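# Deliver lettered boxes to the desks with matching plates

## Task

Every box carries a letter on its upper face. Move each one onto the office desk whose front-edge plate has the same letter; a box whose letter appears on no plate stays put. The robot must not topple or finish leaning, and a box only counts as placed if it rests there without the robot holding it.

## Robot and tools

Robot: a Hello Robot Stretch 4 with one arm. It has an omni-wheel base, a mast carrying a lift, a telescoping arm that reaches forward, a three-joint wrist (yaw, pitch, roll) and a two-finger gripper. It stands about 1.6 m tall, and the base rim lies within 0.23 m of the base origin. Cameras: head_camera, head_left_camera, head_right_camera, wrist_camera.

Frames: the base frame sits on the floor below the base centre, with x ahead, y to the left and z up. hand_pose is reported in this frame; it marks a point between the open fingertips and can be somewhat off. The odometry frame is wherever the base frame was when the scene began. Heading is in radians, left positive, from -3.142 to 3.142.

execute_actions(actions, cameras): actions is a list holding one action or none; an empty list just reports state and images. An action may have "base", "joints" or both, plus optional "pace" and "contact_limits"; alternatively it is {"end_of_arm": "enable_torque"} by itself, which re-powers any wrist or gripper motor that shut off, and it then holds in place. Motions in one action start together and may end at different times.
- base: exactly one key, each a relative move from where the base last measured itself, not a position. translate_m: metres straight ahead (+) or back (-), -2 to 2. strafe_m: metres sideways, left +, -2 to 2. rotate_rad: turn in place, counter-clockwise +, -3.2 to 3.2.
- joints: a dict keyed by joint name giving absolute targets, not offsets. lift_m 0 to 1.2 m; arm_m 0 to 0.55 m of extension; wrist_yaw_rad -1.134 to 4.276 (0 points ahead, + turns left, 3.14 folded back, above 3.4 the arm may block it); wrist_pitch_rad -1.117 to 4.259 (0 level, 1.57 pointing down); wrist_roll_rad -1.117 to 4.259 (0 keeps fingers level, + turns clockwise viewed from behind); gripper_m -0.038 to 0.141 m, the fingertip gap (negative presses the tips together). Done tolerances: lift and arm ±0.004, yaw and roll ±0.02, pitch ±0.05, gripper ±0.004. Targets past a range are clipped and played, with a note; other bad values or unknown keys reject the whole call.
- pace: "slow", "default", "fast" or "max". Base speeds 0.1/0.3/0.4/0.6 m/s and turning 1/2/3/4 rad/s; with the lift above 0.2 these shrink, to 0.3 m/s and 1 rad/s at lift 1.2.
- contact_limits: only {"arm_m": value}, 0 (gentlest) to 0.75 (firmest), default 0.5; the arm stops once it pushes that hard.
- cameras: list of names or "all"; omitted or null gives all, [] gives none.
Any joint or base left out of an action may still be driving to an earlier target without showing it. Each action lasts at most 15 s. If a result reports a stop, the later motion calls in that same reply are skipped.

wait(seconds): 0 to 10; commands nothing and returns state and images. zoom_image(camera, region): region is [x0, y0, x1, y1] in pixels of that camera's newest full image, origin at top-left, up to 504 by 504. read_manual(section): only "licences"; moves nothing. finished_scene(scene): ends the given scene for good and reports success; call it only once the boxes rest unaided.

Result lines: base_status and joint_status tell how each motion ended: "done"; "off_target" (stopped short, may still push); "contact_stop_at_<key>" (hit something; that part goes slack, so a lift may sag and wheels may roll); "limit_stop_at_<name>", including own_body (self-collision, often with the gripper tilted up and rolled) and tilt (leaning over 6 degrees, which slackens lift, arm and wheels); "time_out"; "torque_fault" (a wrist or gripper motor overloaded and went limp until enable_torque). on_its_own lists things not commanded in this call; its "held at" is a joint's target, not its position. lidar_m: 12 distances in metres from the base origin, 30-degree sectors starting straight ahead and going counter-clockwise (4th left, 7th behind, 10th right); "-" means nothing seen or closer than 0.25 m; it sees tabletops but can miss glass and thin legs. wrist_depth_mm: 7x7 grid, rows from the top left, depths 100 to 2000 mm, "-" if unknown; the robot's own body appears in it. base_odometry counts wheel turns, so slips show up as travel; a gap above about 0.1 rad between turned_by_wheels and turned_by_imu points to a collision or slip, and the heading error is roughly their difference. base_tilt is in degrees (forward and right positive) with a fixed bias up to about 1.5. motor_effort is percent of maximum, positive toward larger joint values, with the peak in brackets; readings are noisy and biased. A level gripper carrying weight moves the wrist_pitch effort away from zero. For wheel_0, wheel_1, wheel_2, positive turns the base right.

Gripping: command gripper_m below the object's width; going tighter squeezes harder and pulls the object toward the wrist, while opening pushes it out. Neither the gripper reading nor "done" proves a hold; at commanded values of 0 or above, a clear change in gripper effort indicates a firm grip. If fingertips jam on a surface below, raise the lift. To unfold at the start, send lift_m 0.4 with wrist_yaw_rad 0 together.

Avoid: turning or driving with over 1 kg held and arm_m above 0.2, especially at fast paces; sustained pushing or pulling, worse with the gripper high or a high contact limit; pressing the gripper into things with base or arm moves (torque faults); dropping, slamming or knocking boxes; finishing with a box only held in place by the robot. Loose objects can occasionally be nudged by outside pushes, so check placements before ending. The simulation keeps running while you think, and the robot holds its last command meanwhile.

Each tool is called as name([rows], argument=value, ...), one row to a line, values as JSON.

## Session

execute_actions(actions=[])

Scene clock: 0.00 s.
base_odometry: x=+0.000 y=+0.000 heading=+0.000 (m, m, rad; odometry frame)
turned_by_wheels: +0.000 (rad since the last result)
turned_by_imu: +0.000 (rad since the last result)
base_tilt: forward=-0.4 right=+0.3 (deg)
lidar_m: 1.46 0.92 0.77 0.76 0.87 1.45 1.48 1.13 0.93 0.93 1.04 1.44
base_status: not commanded
joint_positions: lift_m=+0.233 arm_m=+0.000 wrist_yaw_rad=+3.047 wrist_pitch_rad=-0.002 wrist_roll_rad=+0.000 gripper_m=+0.057
joint_status: not commanded
motor_effort: lift_m=+19 arm_m=+0 wrist_yaw_rad=+1 wrist_pitch_rad=-6 wrist_roll_rad=-2 gripper_m=-2 wheel_0=+0 wheel_1=+0 wheel_2=+0 (%)
hand_pose: x=-0.1084 y=+0.1142 z=+0.4115 quat_wxyz=(+0.047, +0.001, +0.000, +0.999) (m; base frame)
wrist_depth_mm: - 140 - - - - 1336 / 106 140 1661 1863 1808 1808 1336 / 113 141 268 - - 1983 1255 / 139 187 - - - 1983 1255 / 1366 1756 - - - 1863 1255 / 1229 1366 197 1430 193 1464 1255 / 946 878 1008 106 1042 960 1025
pictures: head_camera, head_left_camera, head_right_camera, wrist_camera
Images, in order (width x height): head_camera 420x560, head_left_camera 420x672, head_right_camera 420x672, wrist_camera 616x392.

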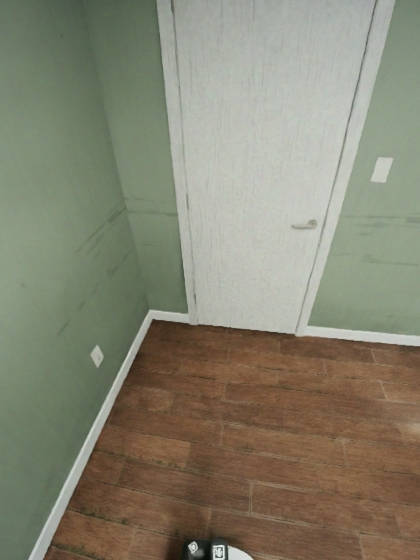

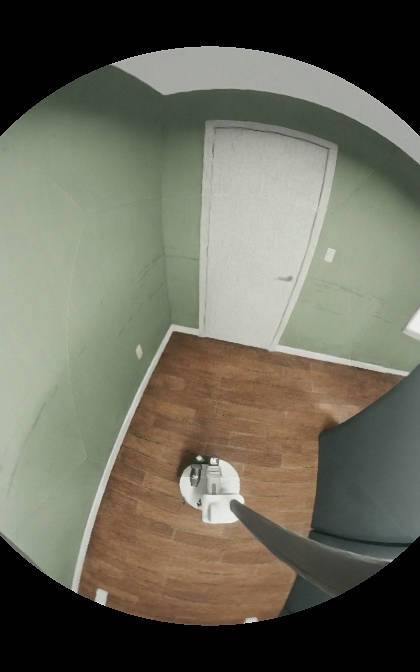

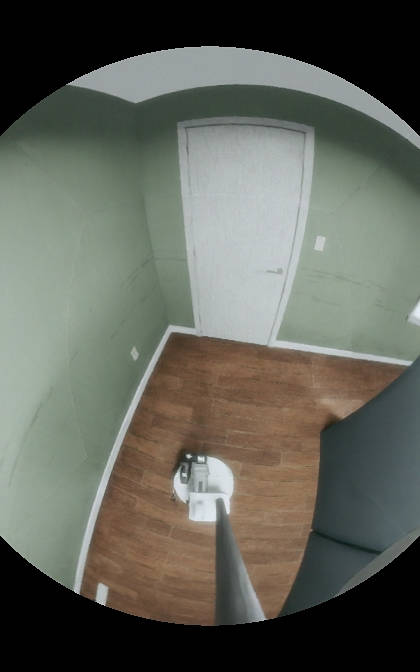

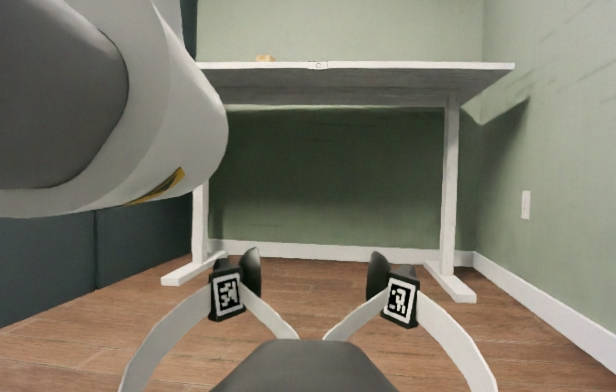

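zoom_image(camera="wrist_camera", region=[240, 45, 350, 85])

execute_actions([
  {"base": {"rotate_rad": -1.79}, "joints": {"lift_m": 0.4, "wrist_yaw_rad": 0.0}, "pace": "max"},
], cameras=["head_camera"])

Region (240, 45, 350, 85) of wrist_camera's 616x392 image, scaled by 4.582; it fills the top 183 rows of this view, and the rest is white.

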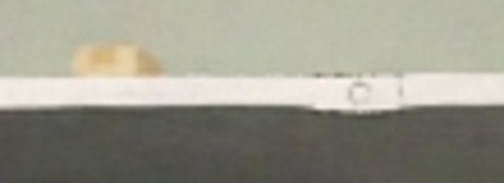

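Scene clock: 7.33 s.
base_odometry: x=+0.000 y=+0.000 heading=-1.790 (m, m, rad; odometry frame)
turned_by_wheels: -1.790 (rad since the last result)
turned_by_imu: -1.797 (rad since the last result)
base_tilt: forward=-0.4 right=+0.3 (deg)
lidar_m: 0.92 0.97 1.51 1.45 1.13 0.82 0.77 0.81 1.11 1.47 1.36 0.98
base_status: done
joint_positions: lift_m=+0.400 arm_m=+0.000 wrist_yaw_rad=+0.000 wrist_pitch_rad=-0.002 wrist_roll_rad=+0.000 gripper_m=+0.057
joint_status: all done
motor_effort: lift_m=+21(27) arm_m=+0(0) wrist_yaw_rad=+0(4) wrist_pitch_rad=-6(8) wrist_roll_rad=-2(2) gripper_m=-2(4) wheel_0=+0(7) wheel_1=-1(18) wheel_2=+0(10) (%)
hand_pose: x=+0.4592 y=-0.0873 z=+0.5788 quat_wxyz=(+1.000, +0.000, -0.001, +0.000) (m; base frame)
wrist_depth_mm: 707 699 691 699 683 699 683 / 715 707 707 691 699 683 699 / 715 715 707 707 699 699 683 / 707 707 699 699 707 699 707 / 732 723 699 715 715 707 715 / 723 723 196 732 193 707 699 / 723 741 723 106 715 723 707
pictures: head_camera
Images, in order (width x height): head_camera 420x560.

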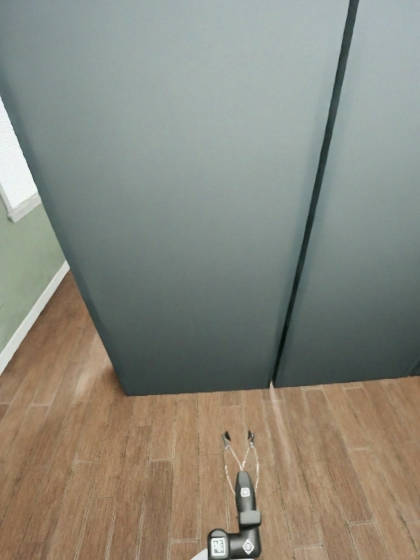

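execute_actions([
  {"base": {"strafe_m": 1.0}, "joints": {"lift_m": 0.3}, "pace": "max"},
], cameras=["head_camera", "wrist_camera"])

Scene clock: 13.83 s.
base_odometry: x=+0.976 y=-0.218 heading=-1.790 (m, m, rad; odometry frame)
turned_by_wheels: +0.000 (rad since the last result)
turned_by_imu: +0.005 (rad since the last result)
base_tilt: forward=-0.4 right=+0.3 (deg)
lidar_m: 1.96 0.71 0.47 0.45 0.49 0.63 0.79 0.81 1.12 2.46 1.32 1.03
base_status: done
joint_positions: lift_m=+0.300 arm_m=+0.000 wrist_yaw_rad=+0.000 wrist_pitch_rad=-0.002 wrist_roll_rad=+0.000 gripper_m=+0.057
joint_status: all done
motor_effort: lift_m=+19(16) arm_m=+0(0) wrist_yaw_rad=+1(0) wrist_pitch_rad=-7(6) wrist_roll_rad=-2(2) gripper_m=-2(3) wheel_0=+1(14) wheel_1=+0(14) wheel_2=-1(1) (%)
hand_pose: x=+0.4591 y=-0.0874 z=+0.4789 quat_wxyz=(+1.000, +0.000, -0.001, +0.000) (m; base frame)
wrist_depth_mm: 820 1229 - - - 866 691 / 831 1205 - - - 878 668 / 842 1205 - - - 866 691 / 854 1255 - - - 854 699 / 854 1229 1863 - - 866 707 / 842 1182 197 1618 193 798 699 / 831 1008 1138 106 1160 715 707
pictures: head_camera, wrist_camera
Images, in order (width x height): head_camera 420x560, wrist_camera 616x392.

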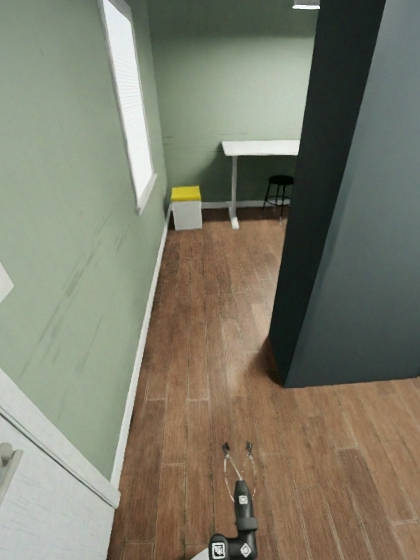

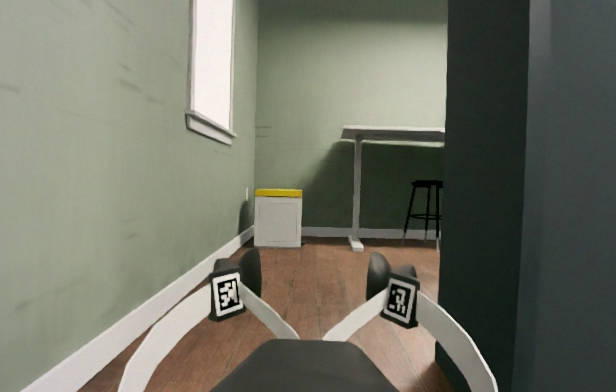

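execute_actions([
  {"base": {"translate_m": 1.7}, "joints": {"arm_m": 0.55, "wrist_yaw_rad": -1.0, "wrist_pitch_rad": -0.15}, "pace": "max"},
])

Scene clock: 23.90 s.
base_odometry: x=+0.607 y=-1.877 heading=-1.790 (m, m, rad; odometry frame)
turned_by_wheels: +0.000 (rad since the last result)
turned_by_imu: -0.007 (rad since the last result)
base_tilt: forward=-0.4 right=+0.3 (deg)
lidar_m: 1.48 0.69 0.51 0.50 0.53 0.72 1.83 0.65 0.55 1.15 2.11 1.54
base_status: done
joint_positions: lift_m=+0.300 arm_m=+0.548 wrist_yaw_rad=-1.000 wrist_pitch_rad=-0.148 wrist_roll_rad=+0.000 gripper_m=+0.057
joint_status: all done
motor_effort: lift_m=+19(19) arm_m=+8(11) wrist_yaw_rad=+1(4) wrist_pitch_rad=-8(11) wrist_roll_rad=-2(2) gripper_m=-2(4) wheel_0=-2(9) wheel_1=-2(10) wheel_2=+0(14) (%)
hand_pose: x=+0.7998 y=-0.2873 z=+0.5207 quat_wxyz=(+0.875, -0.036, -0.065, -0.478) (m; base frame)
wrist_depth_mm: 778 1708 - - - - - / 1008 1025 - - - - - / 1430 1661 1537 1808 - - - / 1430 1708 - - - - - / 1430 1661 1921 - - - - / 1430 1618 196 - 194 - - / 1366 1397 1576 106 1708 1576 1921
pictures: head_camera, head_left_camera, head_right_camera, wrist_camera
Images, in order (width x height): head_camera 420x560, head_left_camera 420x672, head_right_camera 420x672, wrist_camera 616x392.

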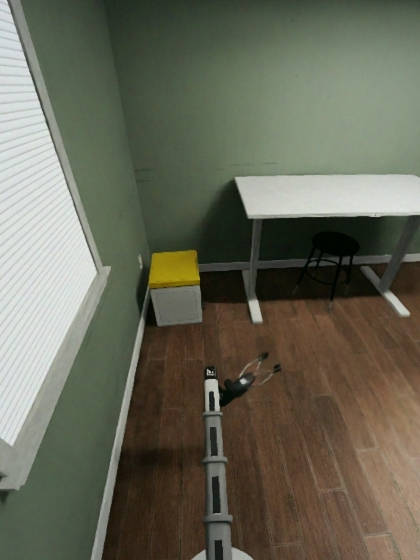

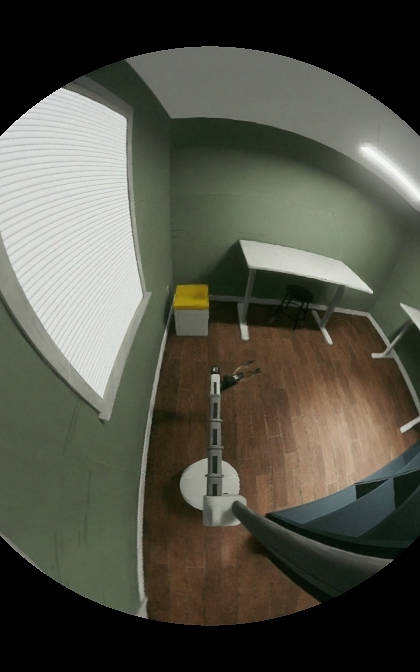

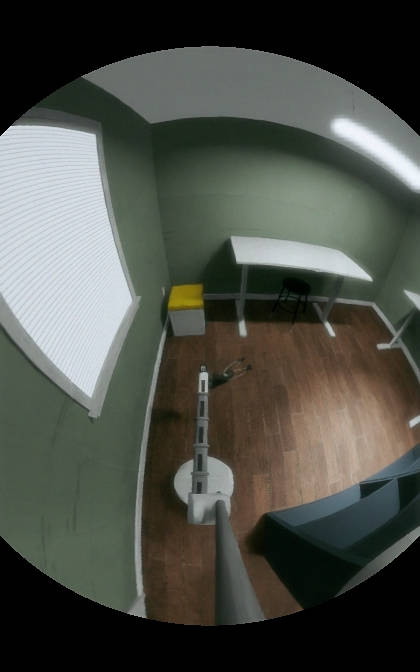

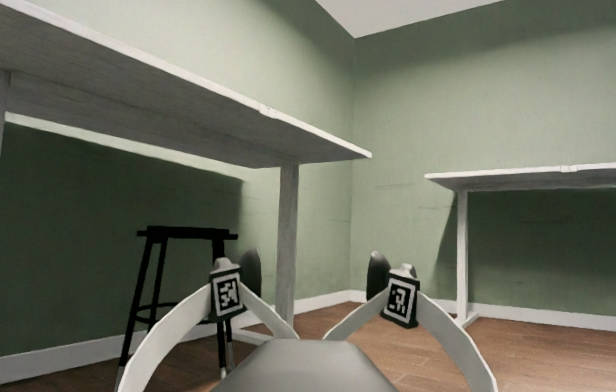

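zoom_image(camera="wrist_camera", region=[235, 90, 305, 135])

zoom_image(camera="wrist_camera", region=[535, 150, 605, 190])

zoom_image(camera="head_camera", region=[345, 195, 405, 235])

Region (235, 90, 305, 135) of wrist_camera's 616x392 image, scaled by 7.200; it fills the top 324 rows of this view, and the rest is white.

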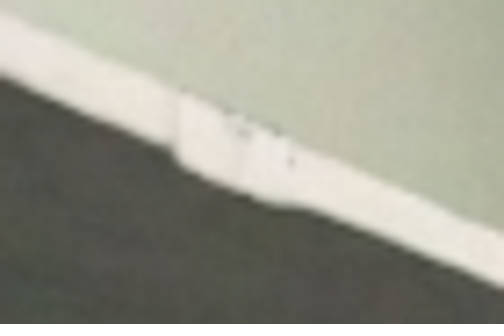

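Region (535, 150, 605, 190) of wrist_camera's 616x392 image, scaled by 7.200; it fills the top 288 rows of this view, and the rest is white.

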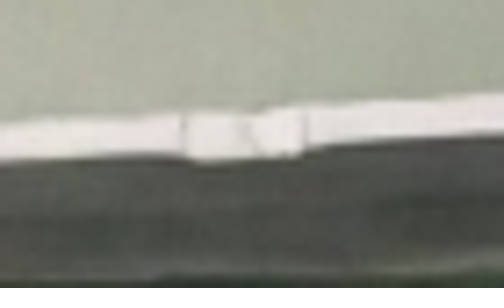

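Region (345, 195, 405, 235) of head_camera's 420x560 image, scaled by 8.400, with more detail than that image has.

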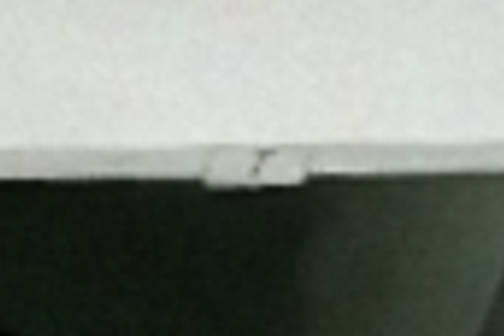

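execute_actions([
  {"base": {"rotate_rad": -1.0}, "joints": {"wrist_yaw_rad": 0.7, "wrist_pitch_rad": -0.19}, "pace": "fast"},
], cameras=["head_camera", "wrist_camera"])

Scene clock: 34.03 s.
base_odometry: x=+0.607 y=-1.877 heading=-2.790 (m, m, rad; odometry frame)
turned_by_wheels: -1.000 (rad since the last result)
turned_by_imu: -1.003 (rad since the last result)
base_tilt: forward=-0.4 right=+0.3 (deg)
lidar_m: 1.98 1.52 1.49 0.65 0.52 0.49 0.53 0.73 2.22 0.61 0.52 1.37
base_status: done
joint_positions: lift_m=+0.300 arm_m=+0.548 wrist_yaw_rad=+0.700 wrist_pitch_rad=-0.188 wrist_roll_rad=+0.000 gripper_m=+0.057
joint_status: all done
motor_effort: lift_m=+19(19) arm_m=+7(8) wrist_yaw_rad=+2(10) wrist_pitch_rad=-9(9) wrist_roll_rad=-2(3) gripper_m=-1(3) wheel_0=+1(7) wheel_1=+1(7) wheel_2=+0(12) (%)
hand_pose: x=+0.9925 y=+0.1156 z=+0.5321 quat_wxyz=(+0.935, +0.032, -0.088, +0.341) (m; base frame)
wrist_depth_mm: 1708 1921 1983 - - - - / 1708 1756 1863 - - - - / 1618 1281 1366 1336 1464 - - / 1661 1708 1863 1921 - - - / 1618 1661 1708 1863 - - - / 1576 1618 196 1808 193 - - / 1537 1397 1661 106 1983 1708 -
pictures: head_camera, wrist_camera
Images, in order (width x height): head_camera 420x560, wrist_camera 616x392.

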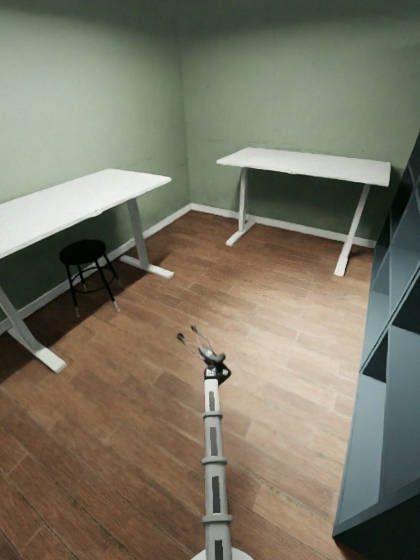

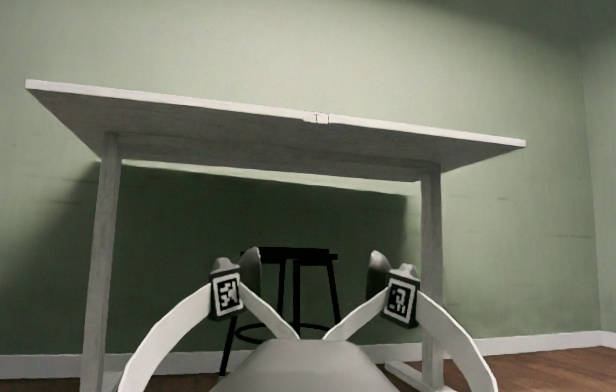

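zoom_image(camera="wrist_camera", region=[285, 100, 345, 136])

execute_actions([
  {"base": {"translate_m": 0.6}, "joints": {"wrist_yaw_rad": -0.7}, "pace": "max"},
], cameras=["head_camera", "wrist_camera"])

Region (285, 100, 345, 136) of wrist_camera's 616x392 image, scaled by 8.400; it fills the top 302 rows of this view, and the rest is white.

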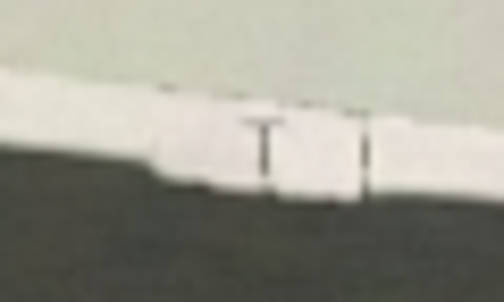

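Scene clock: 39.23 s.
base_odometry: x=+0.043 y=-2.084 heading=-2.790 (m, m, rad; odometry frame)
turned_by_wheels: +0.000 (rad since the last result)
turned_by_imu: -0.002 (rad since the last result)
base_tilt: forward=-0.4 right=+0.3 (deg)
lidar_m: 1.54 1.18 1.13 1.33 1.00 0.98 1.06 1.49 0.62 0.67 0.93 1.94
base_status: done
joint_positions: lift_m=+0.300 arm_m=+0.548 wrist_yaw_rad=-0.700 wrist_pitch_rad=-0.188 wrist_roll_rad=+0.000 gripper_m=+0.057
joint_status: all done
motor_effort: lift_m=+19(19) arm_m=+7(7) wrist_yaw_rad=+1(4) wrist_pitch_rad=-7(8) wrist_roll_rad=-2(2) gripper_m=-2(4) wheel_0=-1(7) wheel_1=-1(7) wheel_2=-1(14) (%)
hand_pose: x=+0.8799 y=-0.2494 z=+0.5321 quat_wxyz=(+0.935, -0.032, -0.088, -0.341) (m; base frame)
wrist_depth_mm: - - - - - - 1336 / - - - - - - 1308 / - 1537 1576 1661 1618 - 1229 / 1921 - - - - - 1255 / 1921 1983 - - - - 1229 / 1921 - 196 - 193 - 1182 / 1808 1499 1921 106 1921 1618 1138
pictures: head_camera, wrist_camera
Images, in order (width x height): head_camera 420x560, wrist_camera 616x392.

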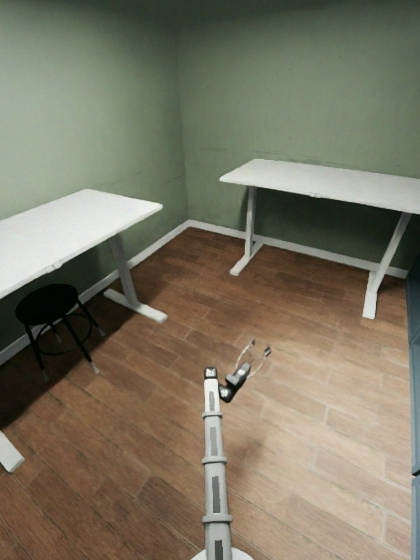

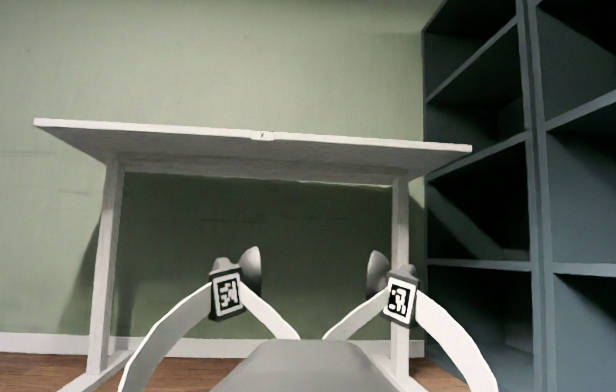

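zoom_image(camera="wrist_camera", region=[233, 118, 293, 154])

zoom_image(camera="head_camera", region=[290, 178, 340, 212])

Region (233, 118, 293, 154) of wrist_camera's 616x392 image, scaled by 8.400; it fills the top 302 rows of this view, and the rest is white.

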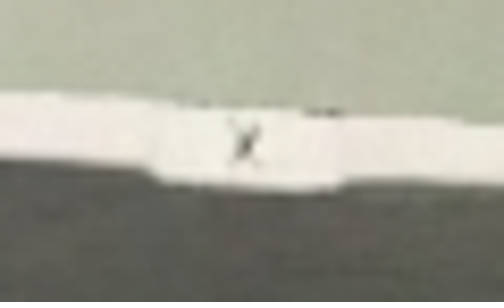

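Region (290, 178, 340, 212) of head_camera's 420x560 image, scaled by 10.080, with more detail than that image has; it fills the top 343 rows of this view, and the rest is white.

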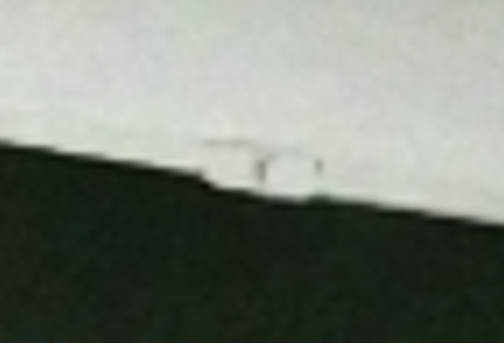

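execute_actions([
  {"base": {"translate_m": -0.65}, "joints": {"arm_m": 0.0, "wrist_yaw_rad": -1.12, "wrist_pitch_rad": 0.8}, "pace": "max"},
], cameras=[])

execute_actions([
  {"base": {"rotate_rad": -0.545}, "pace": "max"},
], cameras=["head_right_camera"])

Scene clock: 72.47 s.
base_odometry: x=+0.654 y=-1.860 heading=-2.790 (m, m, rad; odometry frame)
turned_by_wheels: +0.000 (rad since the last result)
turned_by_imu: +0.005 (rad since the last result)
base_tilt: forward=-0.4 right=+0.4 (deg)
lidar_m: 2.00 1.55 1.54 0.59 0.48 0.45 0.49 0.69 2.05 0.68 0.56 1.29
base_status: done
joint_positions: lift_m=+0.300 arm_m=+0.002 wrist_yaw_rad=-1.120 wrist_pitch_rad=+0.802 wrist_roll_rad=+0.000 gripper_m=+0.057
joint_status: all done
motor_effort: lift_m=+19(19) arm_m=-9(8) wrist_yaw_rad=+3(5) wrist_pitch_rad=-5(4) wrist_roll_rad=-2(2) gripper_m=-2(3) wheel_0=+2(5) wheel_1=+1(5) wheel_2=+0(13) (%)
hand_pose: x=+0.1811 y=-0.2187 z=+0.2709 quat_wxyz=(+0.780, +0.207, +0.331, -0.489) (m; base frame)
wrist_depth_mm: 1042 1008 904 854 436 512 621 / 842 842 820 715 496 609 809 / 723 715 732 647 580 707 732 / 627 634 627 615 621 627 634 / 554 559 559 554 564 559 559 / 496 496 196 504 193 504 496 / 455 442 459 106 455 449 452
pictures: none
No camera images: the call's "cameras" was empty. Leave "cameras" out to get every camera's image.

Scene clock: 73.57 s.
base_odometry: x=+0.654 y=-1.860 heading=+2.948 (m, m, rad; odometry frame)
turned_by_wheels: -0.545 (rad since the last result)
turned_by_imu: -0.547 (rad since the last result)
base_tilt: forward=-0.4 right=+0.3 (deg)
lidar_m: 1.17 2.09 1.54 1.55 0.61 0.48 0.45 0.50 0.68 1.89 0.67 0.56
base_status: done
joint_positions: lift_m=+0.300 arm_m=+0.002 wrist_yaw_rad=-1.120 wrist_pitch_rad=+0.802 wrist_roll_rad=+0.000 gripper_m=+0.057
joint_status: not commanded
motor_effort: lift_m=+19(19) arm_m=-9(9) wrist_yaw_rad=+2(3) wrist_pitch_rad=-5(7) wrist_roll_rad=-2(2) gripper_m=-3(3) wheel_0=+1(8) wheel_1=+1(11) wheel_2=+0(8) (%)
hand_pose: x=+0.1811 y=-0.2187 z=+0.2709 quat_wxyz=(+0.780, +0.207, +0.331, -0.489) (m; base frame)
wrist_depth_mm: 343 415 530 960 1042 1025 1025 / 389 436 580 798 842 842 842 / 591 466 634 723 732 732 732 / 597 530 621 634 621 627 634 / 559 564 564 564 554 559 554 / 496 504 196 500 193 500 492 / 455 442 459 106 455 445 455
pictures: head_right_camera
Images, in order (width x height): head_right_camera 420x672.

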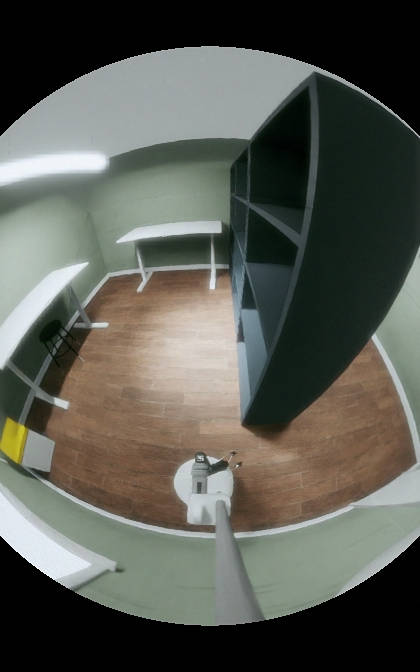

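execute_actions([
  {"base": {"strafe_m": -1.6}, "pace": "max"},
], cameras=["head_camera"])

Scene clock: 79.40 s.
base_odometry: x=+0.961 y=-0.290 heading=+2.948 (m, m, rad; odometry frame)
turned_by_wheels: +0.000 (rad since the last result)
turned_by_imu: -0.001 (rad since the last result)
base_tilt: forward=-0.4 right=+0.3 (deg)
lidar_m: 2.45 1.20 0.98 1.82 0.69 0.44 0.47 0.49 0.68 0.86 0.90 1.25
base_status: done
joint_positions: lift_m=+0.300 arm_m=+0.002 wrist_yaw_rad=-1.120 wrist_pitch_rad=+0.801 wrist_roll_rad=+0.000 gripper_m=+0.057
joint_status: not commanded
motor_effort: lift_m=+19(19) arm_m=-9(8) wrist_yaw_rad=+1(2) wrist_pitch_rad=-6(6) wrist_roll_rad=-2(2) gripper_m=-4(2) wheel_0=-2(10) wheel_1=+1(11) wheel_2=+0(1) (%)
hand_pose: x=+0.1812 y=-0.2187 z=+0.2710 quat_wxyz=(+0.780, +0.207, +0.331, -0.489) (m; base frame)
wrist_depth_mm: 1042 1025 991 866 768 707 640 / 854 866 842 842 820 759 683 / 732 732 723 723 723 715 715 / 634 627 634 627 640 627 627 / 549 564 559 559 559 559 559 / 500 504 197 500 194 500 492 / 455 442 459 106 455 449 459
pictures: head_camera
Images, in order (width x height): head_camera 420x560.

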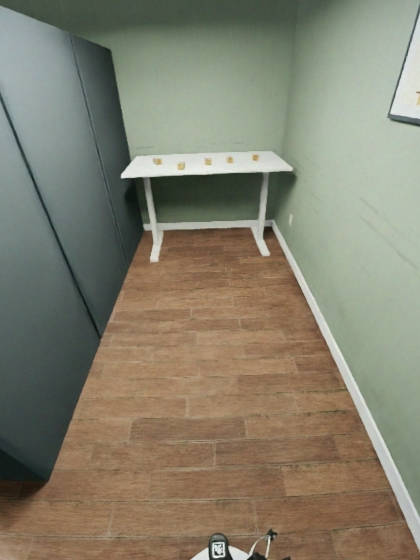

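execute_actions([
  {"base": {"translate_m": 1.95}, "joints": {"lift_m": 1.18, "wrist_yaw_rad": 0.0, "gripper_m": 0.135}, "pace": "max"},
], cameras=["head_camera", "wrist_camera"])

Scene clock: 87.00 s.
base_odometry: x=-0.953 y=+0.085 heading=+2.948 (m, m, rad; odometry frame)
turned_by_wheels: +0.000 (rad since the last result)
turned_by_imu: -0.008 (rad since the last result)
base_tilt: forward=-0.4 right=+0.3 (deg)
lidar_m: 0.49 0.53 0.72 0.81 0.88 1.19 2.41 1.26 0.94 0.89 0.76 0.54
base_status: done
joint_positions: lift_m=+1.180 arm_m=+0.001 wrist_yaw_rad=+0.000 wrist_pitch_rad=+0.801 wrist_roll_rad=+0.000 gripper_m=+0.135
joint_status: all done
motor_effort: lift_m=+21(27) arm_m=-8(9) wrist_yaw_rad=+2(7) wrist_pitch_rad=-6(7) wrist_roll_rad=-2(2) gripper_m=+1(1) wheel_0=-1(5) wheel_1=-1(3) wheel_2=+1(13) (%)
hand_pose: x=+0.3731 y=-0.0874 z=+1.1508 quat_wxyz=(+0.921, +0.000, +0.390, +0.000) (m; base frame)
wrist_depth_mm: 878 866 866 866 878 866 878 / 699 732 715 715 723 723 654 / 615 609 609 597 609 615 621 / 521 521 535 539 535 535 535 / 496 488 484 488 480 480 488 / 1336 1281 1397 1464 1366 210 1229 / 1308 1281 1308 106 1308 1281 1229
pictures: head_camera, wrist_camera
Images, in order (width x height): head_camera 420x560, wrist_camera 616x392.

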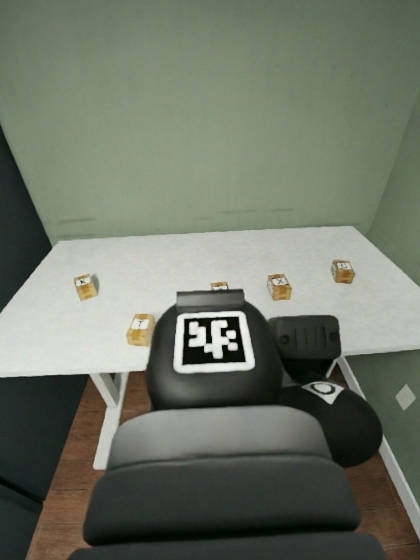

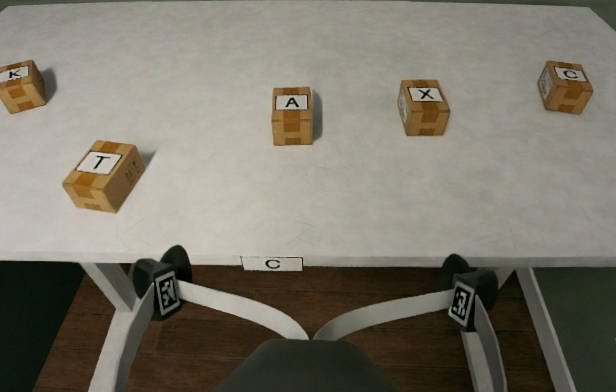

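execute_actions([
  {"base": {"strafe_m": 0.34}, "joints": {"lift_m": 1.11, "arm_m": 0.26, "wrist_yaw_rad": -0.28}, "pace": "fast"},
], cameras=["wrist_camera"])

Scene clock: 98.83 s.
base_odometry: x=-1.018 y=-0.249 heading=+2.948 (m, m, rad; odometry frame)
turned_by_wheels: +0.000 (rad since the last result)
turned_by_imu: +0.002 (rad since the last result)
base_tilt: forward=-0.4 right=+0.3 (deg)
lidar_m: 0.49 0.52 0.50 0.49 0.50 0.72 2.41 1.75 1.25 1.22 0.75 0.53
base_status: done
joint_positions: lift_m=+1.110 arm_m=+0.258 wrist_yaw_rad=-0.280 wrist_pitch_rad=+0.801 wrist_roll_rad=+0.000 gripper_m=+0.135
joint_status: all done
motor_effort: lift_m=+18(21) arm_m=+9(11) wrist_yaw_rad=+1(4) wrist_pitch_rad=-5(7) wrist_roll_rad=-2(2) gripper_m=+0(0) wheel_0=+1(11) wheel_1=+0(11) wheel_2=+1(2) (%)
hand_pose: x=+0.5981 y=-0.1394 z=+1.0811 quat_wxyz=(+0.912, +0.054, +0.386, -0.128) (m; base frame)
wrist_depth_mm: 715 723 723 723 715 715 707 / 597 597 591 597 591 597 597 / 508 504 504 508 504 442 508 / 392 439 439 436 439 430 439 / 389 392 389 389 389 389 387 / 347 336 338 297 336 209 347 / 322 319 320 106 317 315 319
pictures: wrist_camera
Images, in order (width x height): wrist_camera 616x392.

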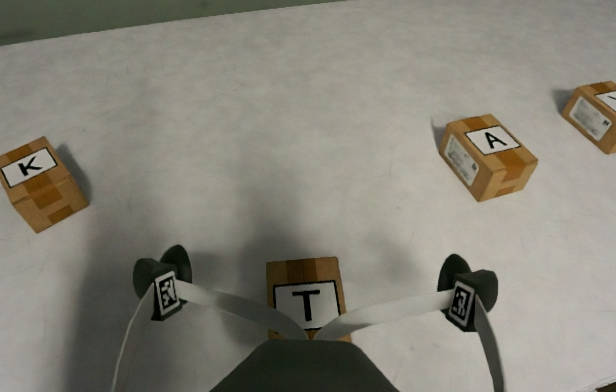

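execute_actions([
  {"joints": {"lift_m": 1.013, "wrist_yaw_rad": -0.23}},
], cameras=["wrist_camera"])

execute_actions([
  {"joints": {"gripper_m": 0.015}},
], cameras=[])

execute_actions([
  {"joints": {"lift_m": 1.06}, "pace": "fast"},
], cameras=["wrist_camera"])

Scene clock: 104.03 s.
base_odometry: x=-1.018 y=-0.249 heading=+2.948 (m, m, rad; odometry frame)
turned_by_wheels: +0.000 (rad since the last result)
turned_by_imu: +0.001 (rad since the last result)
base_tilt: forward=-0.4 right=+0.3 (deg)
lidar_m: 0.49 0.51 0.52 0.48 0.50 0.69 2.43 1.75 1.27 1.22 0.74 0.56
base_status: not commanded
joint_positions: lift_m=+1.013 arm_m=+0.258 wrist_yaw_rad=-0.230 wrist_pitch_rad=+0.801 wrist_roll_rad=+0.000 gripper_m=+0.135
joint_status: all done
motor_effort: lift_m=+16(14) arm_m=+9(8) wrist_yaw_rad=+3(4) wrist_pitch_rad=-7(6) wrist_roll_rad=-2(2) gripper_m=+1(2) wheel_0=+1(1) wheel_1=+0(0) wheel_2=+1(1) (%)
hand_pose: x=+0.6048 y=-0.1309 z=+0.9842 quat_wxyz=(+0.915, +0.045, +0.388, -0.106) (m; base frame)
wrist_depth_mm: 500 504 500 496 504 508 500 / 404 415 415 415 415 389 338 / 342 355 355 353 355 357 342 / 307 310 310 243 310 310 309 / 273 274 274 214 270 276 274 / 246 236 236 198 201 211 246 / 224 221 224 106 224 221 227
pictures: wrist_camera
Images, in order (width x height): wrist_camera 616x392.

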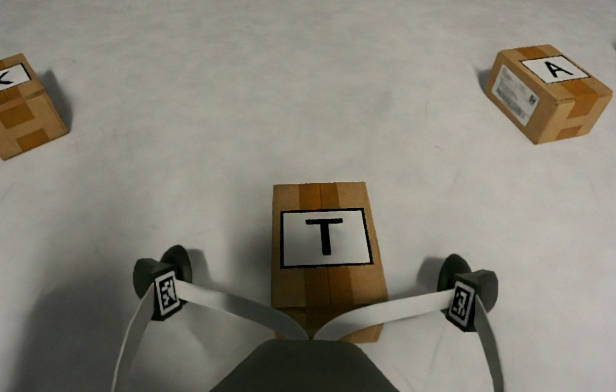

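Scene clock: 106.17 s.
base_odometry: x=-1.018 y=-0.249 heading=+2.948 (m, m, rad; odometry frame)
turned_by_wheels: +0.000 (rad since the last result)
turned_by_imu: +0.000 (rad since the last result)
base_tilt: forward=-0.4 right=+0.3 (deg)
lidar_m: 0.49 0.52 0.52 0.49 0.50 0.71 2.42 1.74 1.28 1.22 0.73 0.56
base_status: not commanded
joint_positions: lift_m=+1.013 arm_m=+0.258 wrist_yaw_rad=-0.230 wrist_pitch_rad=+0.802 wrist_roll_rad=+0.000 gripper_m=+0.015
joint_status: all done
motor_effort: lift_m=+16(16) arm_m=+9(8) wrist_yaw_rad=+3(3) wrist_pitch_rad=-7(7) wrist_roll_rad=-2(2) gripper_m=-21(21) wheel_0=+1(1) wheel_1=+0(0) wheel_2=+1(1) (%)
hand_pose: x=+0.6047 y=-0.1309 z=+0.9841 quat_wxyz=(+0.915, +0.045, +0.388, -0.106) (m; base frame)
wrist_depth_mm: 500 500 500 500 500 508 500 / 399 415 413 413 415 389 338 / 343 355 353 355 355 357 343 / 309 307 309 231 309 307 310 / 273 273 273 204 267 273 273 / 244 240 185 187 182 246 244 / 224 218 222 106 224 218 226
pictures: none
No camera images: the call's "cameras" was empty. Leave "cameras" out to get every camera's image.

Scene clock: 107.07 s.
base_odometry: x=-1.018 y=-0.249 heading=+2.948 (m, m, rad; odometry frame)
turned_by_wheels: +0.000 (rad since the last result)
turned_by_imu: +0.000 (rad since the last result)
base_tilt: forward=-0.4 right=+0.3 (deg)
lidar_m: 0.49 0.52 0.51 0.49 0.50 0.72 2.40 1.74 1.28 1.22 0.73 0.55
base_status: not commanded
joint_positions: lift_m=+1.060 arm_m=+0.258 wrist_yaw_rad=-0.230 wrist_pitch_rad=+0.802 wrist_roll_rad=+0.000 gripper_m=+0.015
joint_status: all done
motor_effort: lift_m=+22(24) arm_m=+9(9) wrist_yaw_rad=+3(2) wrist_pitch_rad=-6(9) wrist_roll_rad=-2(2) gripper_m=-20(22) wheel_0=+1(1) wheel_1=+0(0) wheel_2=+1(1) (%)
hand_pose: x=+0.6046 y=-0.1309 z=+1.0306 quat_wxyz=(+0.915, +0.045, +0.388, -0.106) (m; base frame)
wrist_depth_mm: 597 615 597 603 609 603 603 / 504 500 504 500 500 496 504 / 362 427 427 421 424 402 373 / 366 370 368 231 375 370 373 / 327 329 329 204 322 329 329 / 294 287 185 187 182 294 294 / 268 262 267 106 267 262 268
pictures: wrist_camera
Images, in order (width x height): wrist_camera 616x392.

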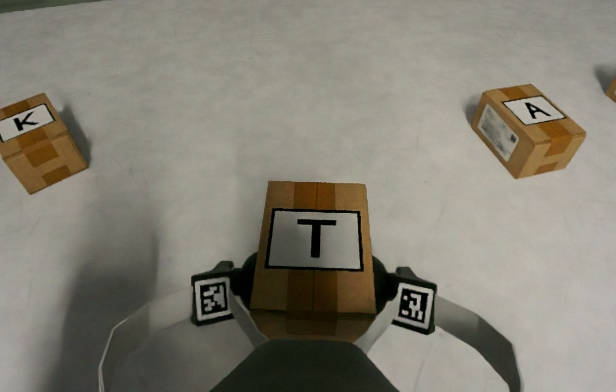

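execute_actions([
  {"base": {"translate_m": -0.25}, "joints": {"arm_m": 0.0, "wrist_yaw_rad": -1.12}, "pace": "max"},
], cameras=[])

execute_actions([
  {"base": {"rotate_rad": 1.44}, "joints": {"lift_m": 0.33}, "pace": "max"},
], cameras=["head_left_camera"])

Scene clock: 127.47 s.
base_odometry: x=-0.773 y=-0.297 heading=+2.948 (m, m, rad; odometry frame)
turned_by_wheels: +0.000 (rad since the last result)
turned_by_imu: +0.002 (rad since the last result)
base_tilt: forward=-0.4 right=+0.3 (deg)
lidar_m: 0.74 0.71 0.51 0.48 0.51 0.72 2.16 1.74 1.25 1.21 1.10 0.78
base_status: done
joint_positions: lift_m=+1.060 arm_m=+0.002 wrist_yaw_rad=-1.120 wrist_pitch_rad=+0.802 wrist_roll_rad=+0.000 gripper_m=+0.015
joint_status: all done
motor_effort: lift_m=+22(22) arm_m=-9(10) wrist_yaw_rad=+2(8) wrist_pitch_rad=-8(8) wrist_roll_rad=-2(2) gripper_m=-19(21) wheel_0=+1(5) wheel_1=-1(6) wheel_2=+1(10) (%)
hand_pose: x=+0.1810 y=-0.2186 z=+1.0306 quat_wxyz=(+0.780, +0.207, +0.331, -0.489) (m; base frame)
wrist_depth_mm: 627 1499 1499 1308 1138 1042 960 / 1397 1661 1708 1430 1281 1160 1025 / 1537 1863 1863 1661 1430 1255 1118 / 1576 1708 1661 231 1576 1464 1205 / 1430 1430 1430 204 1464 1464 1397 / 1308 1308 185 187 183 1308 1308 / 1229 1160 1205 106 1205 1138 1205
pictures: none
No camera images: the call's "cameras" was empty. Leave "cameras" out to get every camera's image.

Scene clock: 129.77 s.
base_odometry: x=-0.773 y=-0.297 heading=-1.895 (m, m, rad; odometry frame)
turned_by_wheels: +1.440 (rad since the last result)
turned_by_imu: +1.447 (rad since the last result)
base_tilt: forward=-0.4 right=+0.3 (deg)
lidar_m: 0.49 0.50 0.62 1.32 2.02 1.33 1.22 1.23 0.83 0.74 0.75 0.53
base_status: done
joint_positions: lift_m=+0.330 arm_m=+0.002 wrist_yaw_rad=-1.120 wrist_pitch_rad=+0.802 wrist_roll_rad=+0.000 gripper_m=+0.015
joint_status: all done
motor_effort: lift_m=+18(17) arm_m=-9(9) wrist_yaw_rad=+1(2) wrist_pitch_rad=-7(9) wrist_roll_rad=-2(2) gripper_m=-21(20) wheel_0=-1(3) wheel_1=-2(7) wheel_2=+1(7) (%)
hand_pose: x=+0.1811 y=-0.2185 z=+0.3009 quat_wxyz=(+0.780, +0.207, +0.331, -0.489) (m; base frame)
wrist_depth_mm: 394 508 691 1025 1060 1078 1098 / 413 525 750 891 866 891 917 / 433 559 741 778 778 778 759 / 452 597 676 232 676 668 668 / 473 580 597 203 585 603 591 / 488 521 184 186 182 525 525 / 477 473 480 106 484 473 480
pictures: head_left_camera
Images, in order (width x height): head_left_camera 420x672.

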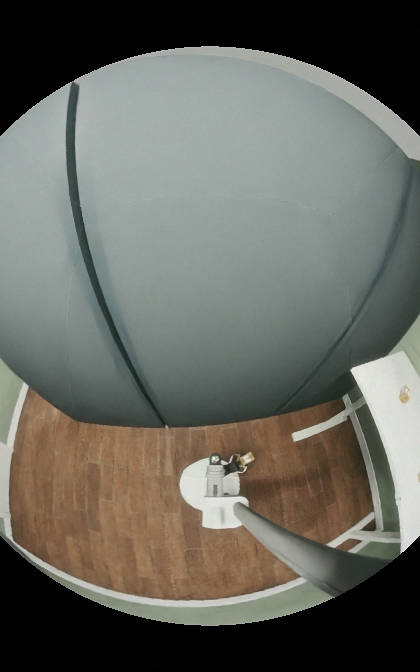

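execute_actions([
  {"base": {"strafe_m": 1.8}, "pace": "max"},
], cameras=["head_camera"])

Scene clock: 136.70 s.
base_odometry: x=+0.934 y=-0.870 heading=-1.895 (m, m, rad; odometry frame)
turned_by_wheels: +0.000 (rad since the last result)
turned_by_imu: +0.007 (rad since the last result)
base_tilt: forward=-0.4 right=+0.3 (deg)
lidar_m: 2.55 0.66 0.44 0.39 0.40 0.47 1.04 1.47 1.84 2.04 0.60 0.71
base_status: done
joint_positions: lift_m=+0.330 arm_m=+0.002 wrist_yaw_rad=-1.120 wrist_pitch_rad=+0.802 wrist_roll_rad=+0.000 gripper_m=+0.015
joint_status: not commanded
motor_effort: lift_m=+19(19) arm_m=-9(9) wrist_yaw_rad=+2(1) wrist_pitch_rad=-7(10) wrist_roll_rad=-2(2) gripper_m=-21(22) wheel_0=+2(13) wheel_1=+1(16) wheel_2=+1(3) (%)
hand_pose: x=+0.1811 y=-0.2186 z=+0.3008 quat_wxyz=(+0.780, +0.207, +0.331, -0.489) (m; base frame)
wrist_depth_mm: 809 564 512 496 1025 1118 1078 / 878 640 574 564 904 904 917 / 768 732 661 640 778 759 788 / 668 676 668 231 668 668 668 / 597 591 597 204 580 597 597 / 535 521 185 186 182 530 530 / 480 473 480 106 480 473 484
pictures: head_camera
Images, in order (width x height): head_camera 420x560.

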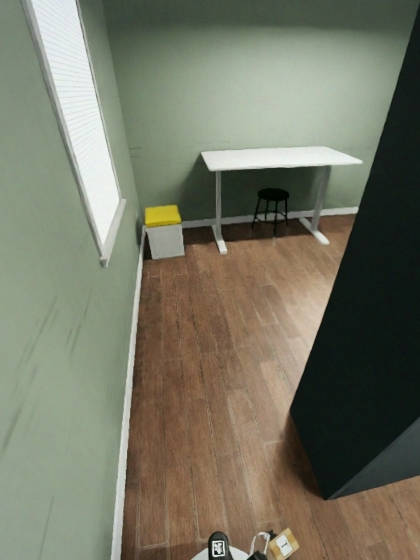

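execute_actions([
  {"base": {"translate_m": 2.0}, "joints": {"lift_m": 1.11, "arm_m": 0.53, "wrist_yaw_rad": -0.8}, "pace": "max"},
], cameras=["head_camera", "wrist_camera"])

Scene clock: 145.60 s.
base_odometry: x=+0.297 y=-2.766 heading=-1.895 (m, m, rad; odometry frame)
turned_by_wheels: +0.000 (rad since the last result)
turned_by_imu: -0.008 (rad since the last result)
base_tilt: forward=-0.4 right=+0.3 (deg)
lidar_m: 0.54 0.62 0.70 0.61 0.62 0.80 1.74 1.29 1.57 2.33 0.88 0.57
base_status: done
joint_positions: lift_m=+1.110 arm_m=+0.529 wrist_yaw_rad=-0.800 wrist_pitch_rad=+0.802 wrist_roll_rad=+0.000 gripper_m=+0.015
joint_status: all done
motor_effort: lift_m=+21(23) arm_m=+8(11) wrist_yaw_rad=+1(10) wrist_pitch_rad=-9(10) wrist_roll_rad=-2(1) gripper_m=-21(20) wheel_0=+0(8) wheel_1=-1(10) wheel_2=-2(15) (%)
hand_pose: x=+0.7764 y=-0.2048 z=+1.0807 quat_wxyz=(+0.848, +0.152, +0.360, -0.358) (m; base frame)
wrist_depth_mm: 569 676 723 707 715 715 715 / 591 591 591 591 591 585 597 / 504 504 504 504 500 500 508 / 439 436 439 230 442 436 442 / 389 387 389 204 377 387 389 / 349 342 185 187 183 347 347 / 319 310 315 106 315 310 317
pictures: head_camera, wrist_camera
Images, in order (width x height): head_camera 420x560, wrist_camera 616x392.

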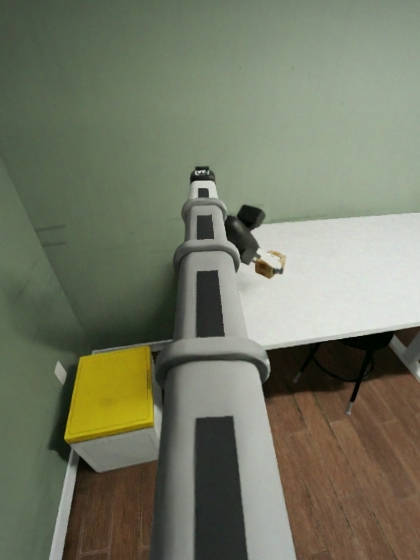

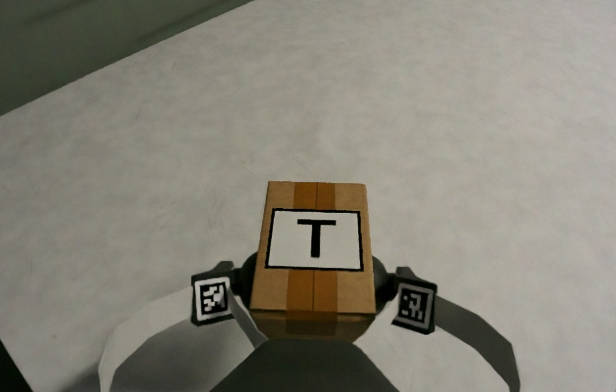

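execute_actions([
  {"base": {"strafe_m": -0.08}, "joints": {"lift_m": 1.013}},
], cameras=[])

execute_actions([
  {"joints": {"gripper_m": 0.1}},
], cameras=[])

execute_actions([
  {"joints": {"lift_m": 1.09}, "pace": "fast"},
], cameras=["wrist_camera"])

Scene clock: 153.10 s.
base_odometry: x=+0.221 y=-2.741 heading=-1.895 (m, m, rad; odometry frame)
turned_by_wheels: +0.000 (rad since the last result)
turned_by_imu: +0.000 (rad since the last result)
base_tilt: forward=-0.4 right=+0.3 (deg)
lidar_m: 0.53 0.65 0.76 0.68 0.70 0.88 1.96 1.24 1.56 2.25 0.89 0.59
base_status: done
joint_positions: lift_m=+1.013 arm_m=+0.529 wrist_yaw_rad=-0.800 wrist_pitch_rad=+0.802 wrist_roll_rad=+0.000 gripper_m=+0.015
joint_status: all done
motor_effort: lift_m=+17(24) arm_m=+8(8) wrist_yaw_rad=+1(1) wrist_pitch_rad=-5(9) wrist_roll_rad=-2(2) gripper_m=-21(22) wheel_0=-2(7) wheel_1=+0(8) wheel_2=-1(1) (%)
hand_pose: x=+0.7764 y=-0.2048 z=+0.9840 quat_wxyz=(+0.848, +0.152, +0.360, -0.358) (m; base frame)
wrist_depth_mm: 500 508 504 504 512 508 500 / 418 415 413 415 415 415 415 / 355 355 357 353 353 357 357 / 310 309 309 230 307 310 310 / 272 273 272 204 268 274 273 / 244 240 184 187 182 247 245 / 224 218 222 106 223 218 225
pictures: none
No camera images: the call's "cameras" was empty. Leave "cameras" out to get every camera's image.

Scene clock: 154.77 s.
base_odometry: x=+0.221 y=-2.741 heading=-1.895 (m, m, rad; odometry frame)
turned_by_wheels: +0.000 (rad since the last result)
turned_by_imu: +0.000 (rad since the last result)
base_tilt: forward=-0.4 right=+0.3 (deg)
lidar_m: 0.54 0.67 0.77 0.69 0.69 0.89 1.98 1.25 1.56 2.25 0.87 0.60
base_status: not commanded
joint_positions: lift_m=+1.013 arm_m=+0.529 wrist_yaw_rad=-0.800 wrist_pitch_rad=+0.802 wrist_roll_rad=+0.000 gripper_m=+0.100
joint_status: all done
motor_effort: lift_m=+17(17) arm_m=+8(8) wrist_yaw_rad=+1(1) wrist_pitch_rad=-6(7) wrist_roll_rad=-2(2) gripper_m=-1(23) wheel_0=-2(2) wheel_1=-1(0) wheel_2=-1(1) (%)
hand_pose: x=+0.7765 y=-0.2048 z=+0.9841 quat_wxyz=(+0.848, +0.152, +0.360, -0.358) (m; base frame)
wrist_depth_mm: 504 512 500 504 504 508 496 / 418 415 418 418 418 415 421 / 355 357 353 353 357 355 355 / 307 310 309 242 309 310 310 / 274 274 274 214 274 274 274 / 245 241 201 197 199 241 245 / 224 222 225 106 223 221 226
pictures: none
No camera images: the call's "cameras" was empty. Leave "cameras" out to get every camera's image.

Scene clock: 155.83 s.
base_odometry: x=+0.221 y=-2.741 heading=-1.895 (m, m, rad; odometry frame)
turned_by_wheels: +0.000 (rad since the last result)
turned_by_imu: +0.000 (rad since the last result)
base_tilt: forward=-0.4 right=+0.3 (deg)
lidar_m: 0.54 0.66 0.76 0.69 0.70 0.89 1.96 1.25 1.56 2.24 0.89 0.60
base_status: not commanded
joint_positions: lift_m=+1.090 arm_m=+0.529 wrist_yaw_rad=-0.800 wrist_pitch_rad=+0.802 wrist_roll_rad=+0.000 gripper_m=+0.100
joint_status: all done
motor_effort: lift_m=+22(20) arm_m=+8(8) wrist_yaw_rad=+1(2) wrist_pitch_rad=-4(6) wrist_roll_rad=-2(2) gripper_m=+0(2) wheel_0=-2(2) wheel_1=-1(1) wheel_2=-1(1) (%)
hand_pose: x=+0.7765 y=-0.2048 z=+1.0607 quat_wxyz=(+0.848, +0.152, +0.360, -0.358) (m; base frame)
wrist_depth_mm: 585 661 683 668 683 683 668 / 564 554 554 554 554 554 559 / 469 473 473 477 469 473 473 / 410 410 415 413 413 413 413 / 366 364 364 306 368 364 366 / 327 319 317 274 213 320 327 / 298 298 300 106 298 294 300
pictures: wrist_camera
Images, in order (width x height): wrist_camera 616x392.

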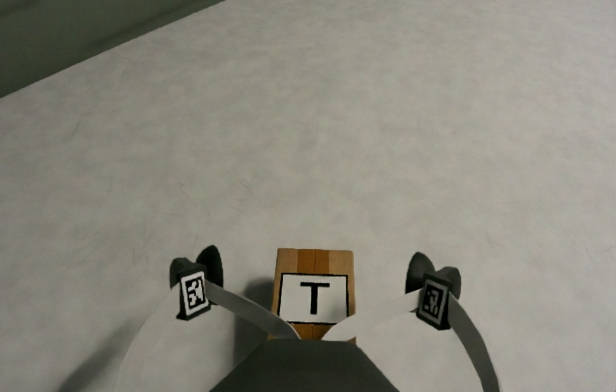

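execute_actions([
  {"base": {"translate_m": -0.45}, "joints": {"arm_m": 0.0}, "pace": "max"},
], cameras=["head_camera"])

execute_actions([
  {"base": {"rotate_rad": -1.56}, "joints": {"lift_m": 0.33, "wrist_yaw_rad": -1.12, "gripper_m": 0.06}, "pace": "max"},
], cameras=["head_right_camera"])

Scene clock: 172.53 s.
base_odometry: x=+0.365 y=-2.314 heading=-1.895 (m, m, rad; odometry frame)
turned_by_wheels: +0.000 (rad since the last result)
turned_by_imu: +0.004 (rad since the last result)
base_tilt: forward=-0.5 right=+0.3 (deg)
lidar_m: 0.97 1.08 0.71 0.63 0.63 0.87 1.79 0.85 1.02 2.13 1.61 1.07
base_status: done
joint_positions: lift_m=+1.090 arm_m=+0.002 wrist_yaw_rad=-0.800 wrist_pitch_rad=+0.802 wrist_roll_rad=+0.000 gripper_m=+0.100
joint_status: all done
motor_effort: lift_m=+21(22) arm_m=-9(10) wrist_yaw_rad=+2(1) wrist_pitch_rad=-7(5) wrist_roll_rad=-2(2) gripper_m=-1(2) wheel_0=+0(3) wheel_1=+0(2) wheel_2=+1(9) (%)
hand_pose: x=+0.2495 y=-0.2049 z=+1.0608 quat_wxyz=(+0.848, +0.152, +0.359, -0.359) (m; base frame)
wrist_depth_mm: 1042 1661 - - - - - / 1499 1661 - - - - - / 1618 1808 1921 1921 1983 1921 1921 / 1618 1618 1618 1708 1708 1661 1708 / 1499 1499 1499 1499 1499 1464 1499 / 1336 1308 1281 1336 213 1308 1336 / 1205 1229 1229 106 1182 1229 1255
pictures: head_camera
Images, in order (width x height): head_camera 420x560.

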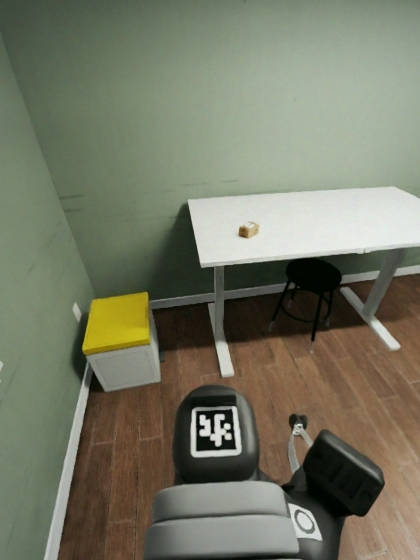

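Scene clock: 175.00 s.
base_odometry: x=+0.365 y=-2.314 heading=+2.828 (m, m, rad; odometry frame)
turned_by_wheels: -1.560 (rad since the last result)
turned_by_imu: -1.566 (rad since the last result)
base_tilt: forward=-0.4 right=+0.3 (deg)
lidar_m: 2.19 1.57 1.05 0.99 1.06 0.68 0.63 0.65 0.87 1.88 0.83 1.01
base_status: done
joint_positions: lift_m=+0.330 arm_m=+0.001 wrist_yaw_rad=-1.120 wrist_pitch_rad=+0.802 wrist_roll_rad=+0.000 gripper_m=+0.060
joint_status: all done
motor_effort: lift_m=+17(17) arm_m=-8(9) wrist_yaw_rad=+1(4) wrist_pitch_rad=-6(7) wrist_roll_rad=-2(2) gripper_m=-3(6) wheel_0=+1(4) wheel_1=+2(10) wheel_2=+0(4) (%)
hand_pose: x=+0.1812 y=-0.2187 z=+0.3011 quat_wxyz=(+0.780, +0.207, +0.331, -0.489) (m; base frame)
wrist_depth_mm: 991 946 931 917 1008 1118 1098 / 904 917 891 820 891 917 904 / 768 759 788 778 778 768 778 / 668 676 676 676 676 676 668 / 591 591 597 597 597 597 597 / 535 535 198 535 193 530 525 / 488 477 484 106 484 473 488
pictures: head_right_camera
Images, in order (width x height): head_right_camera 420x672.

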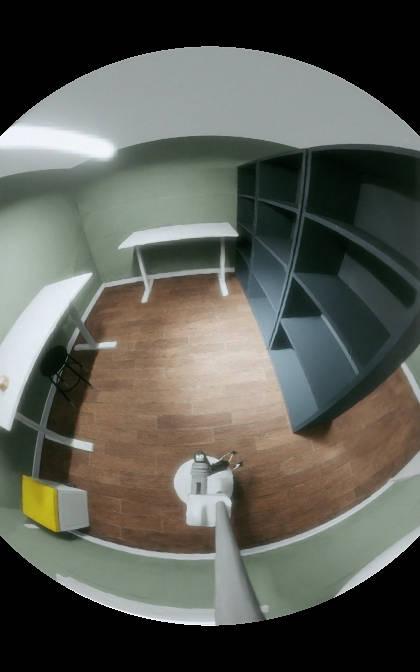

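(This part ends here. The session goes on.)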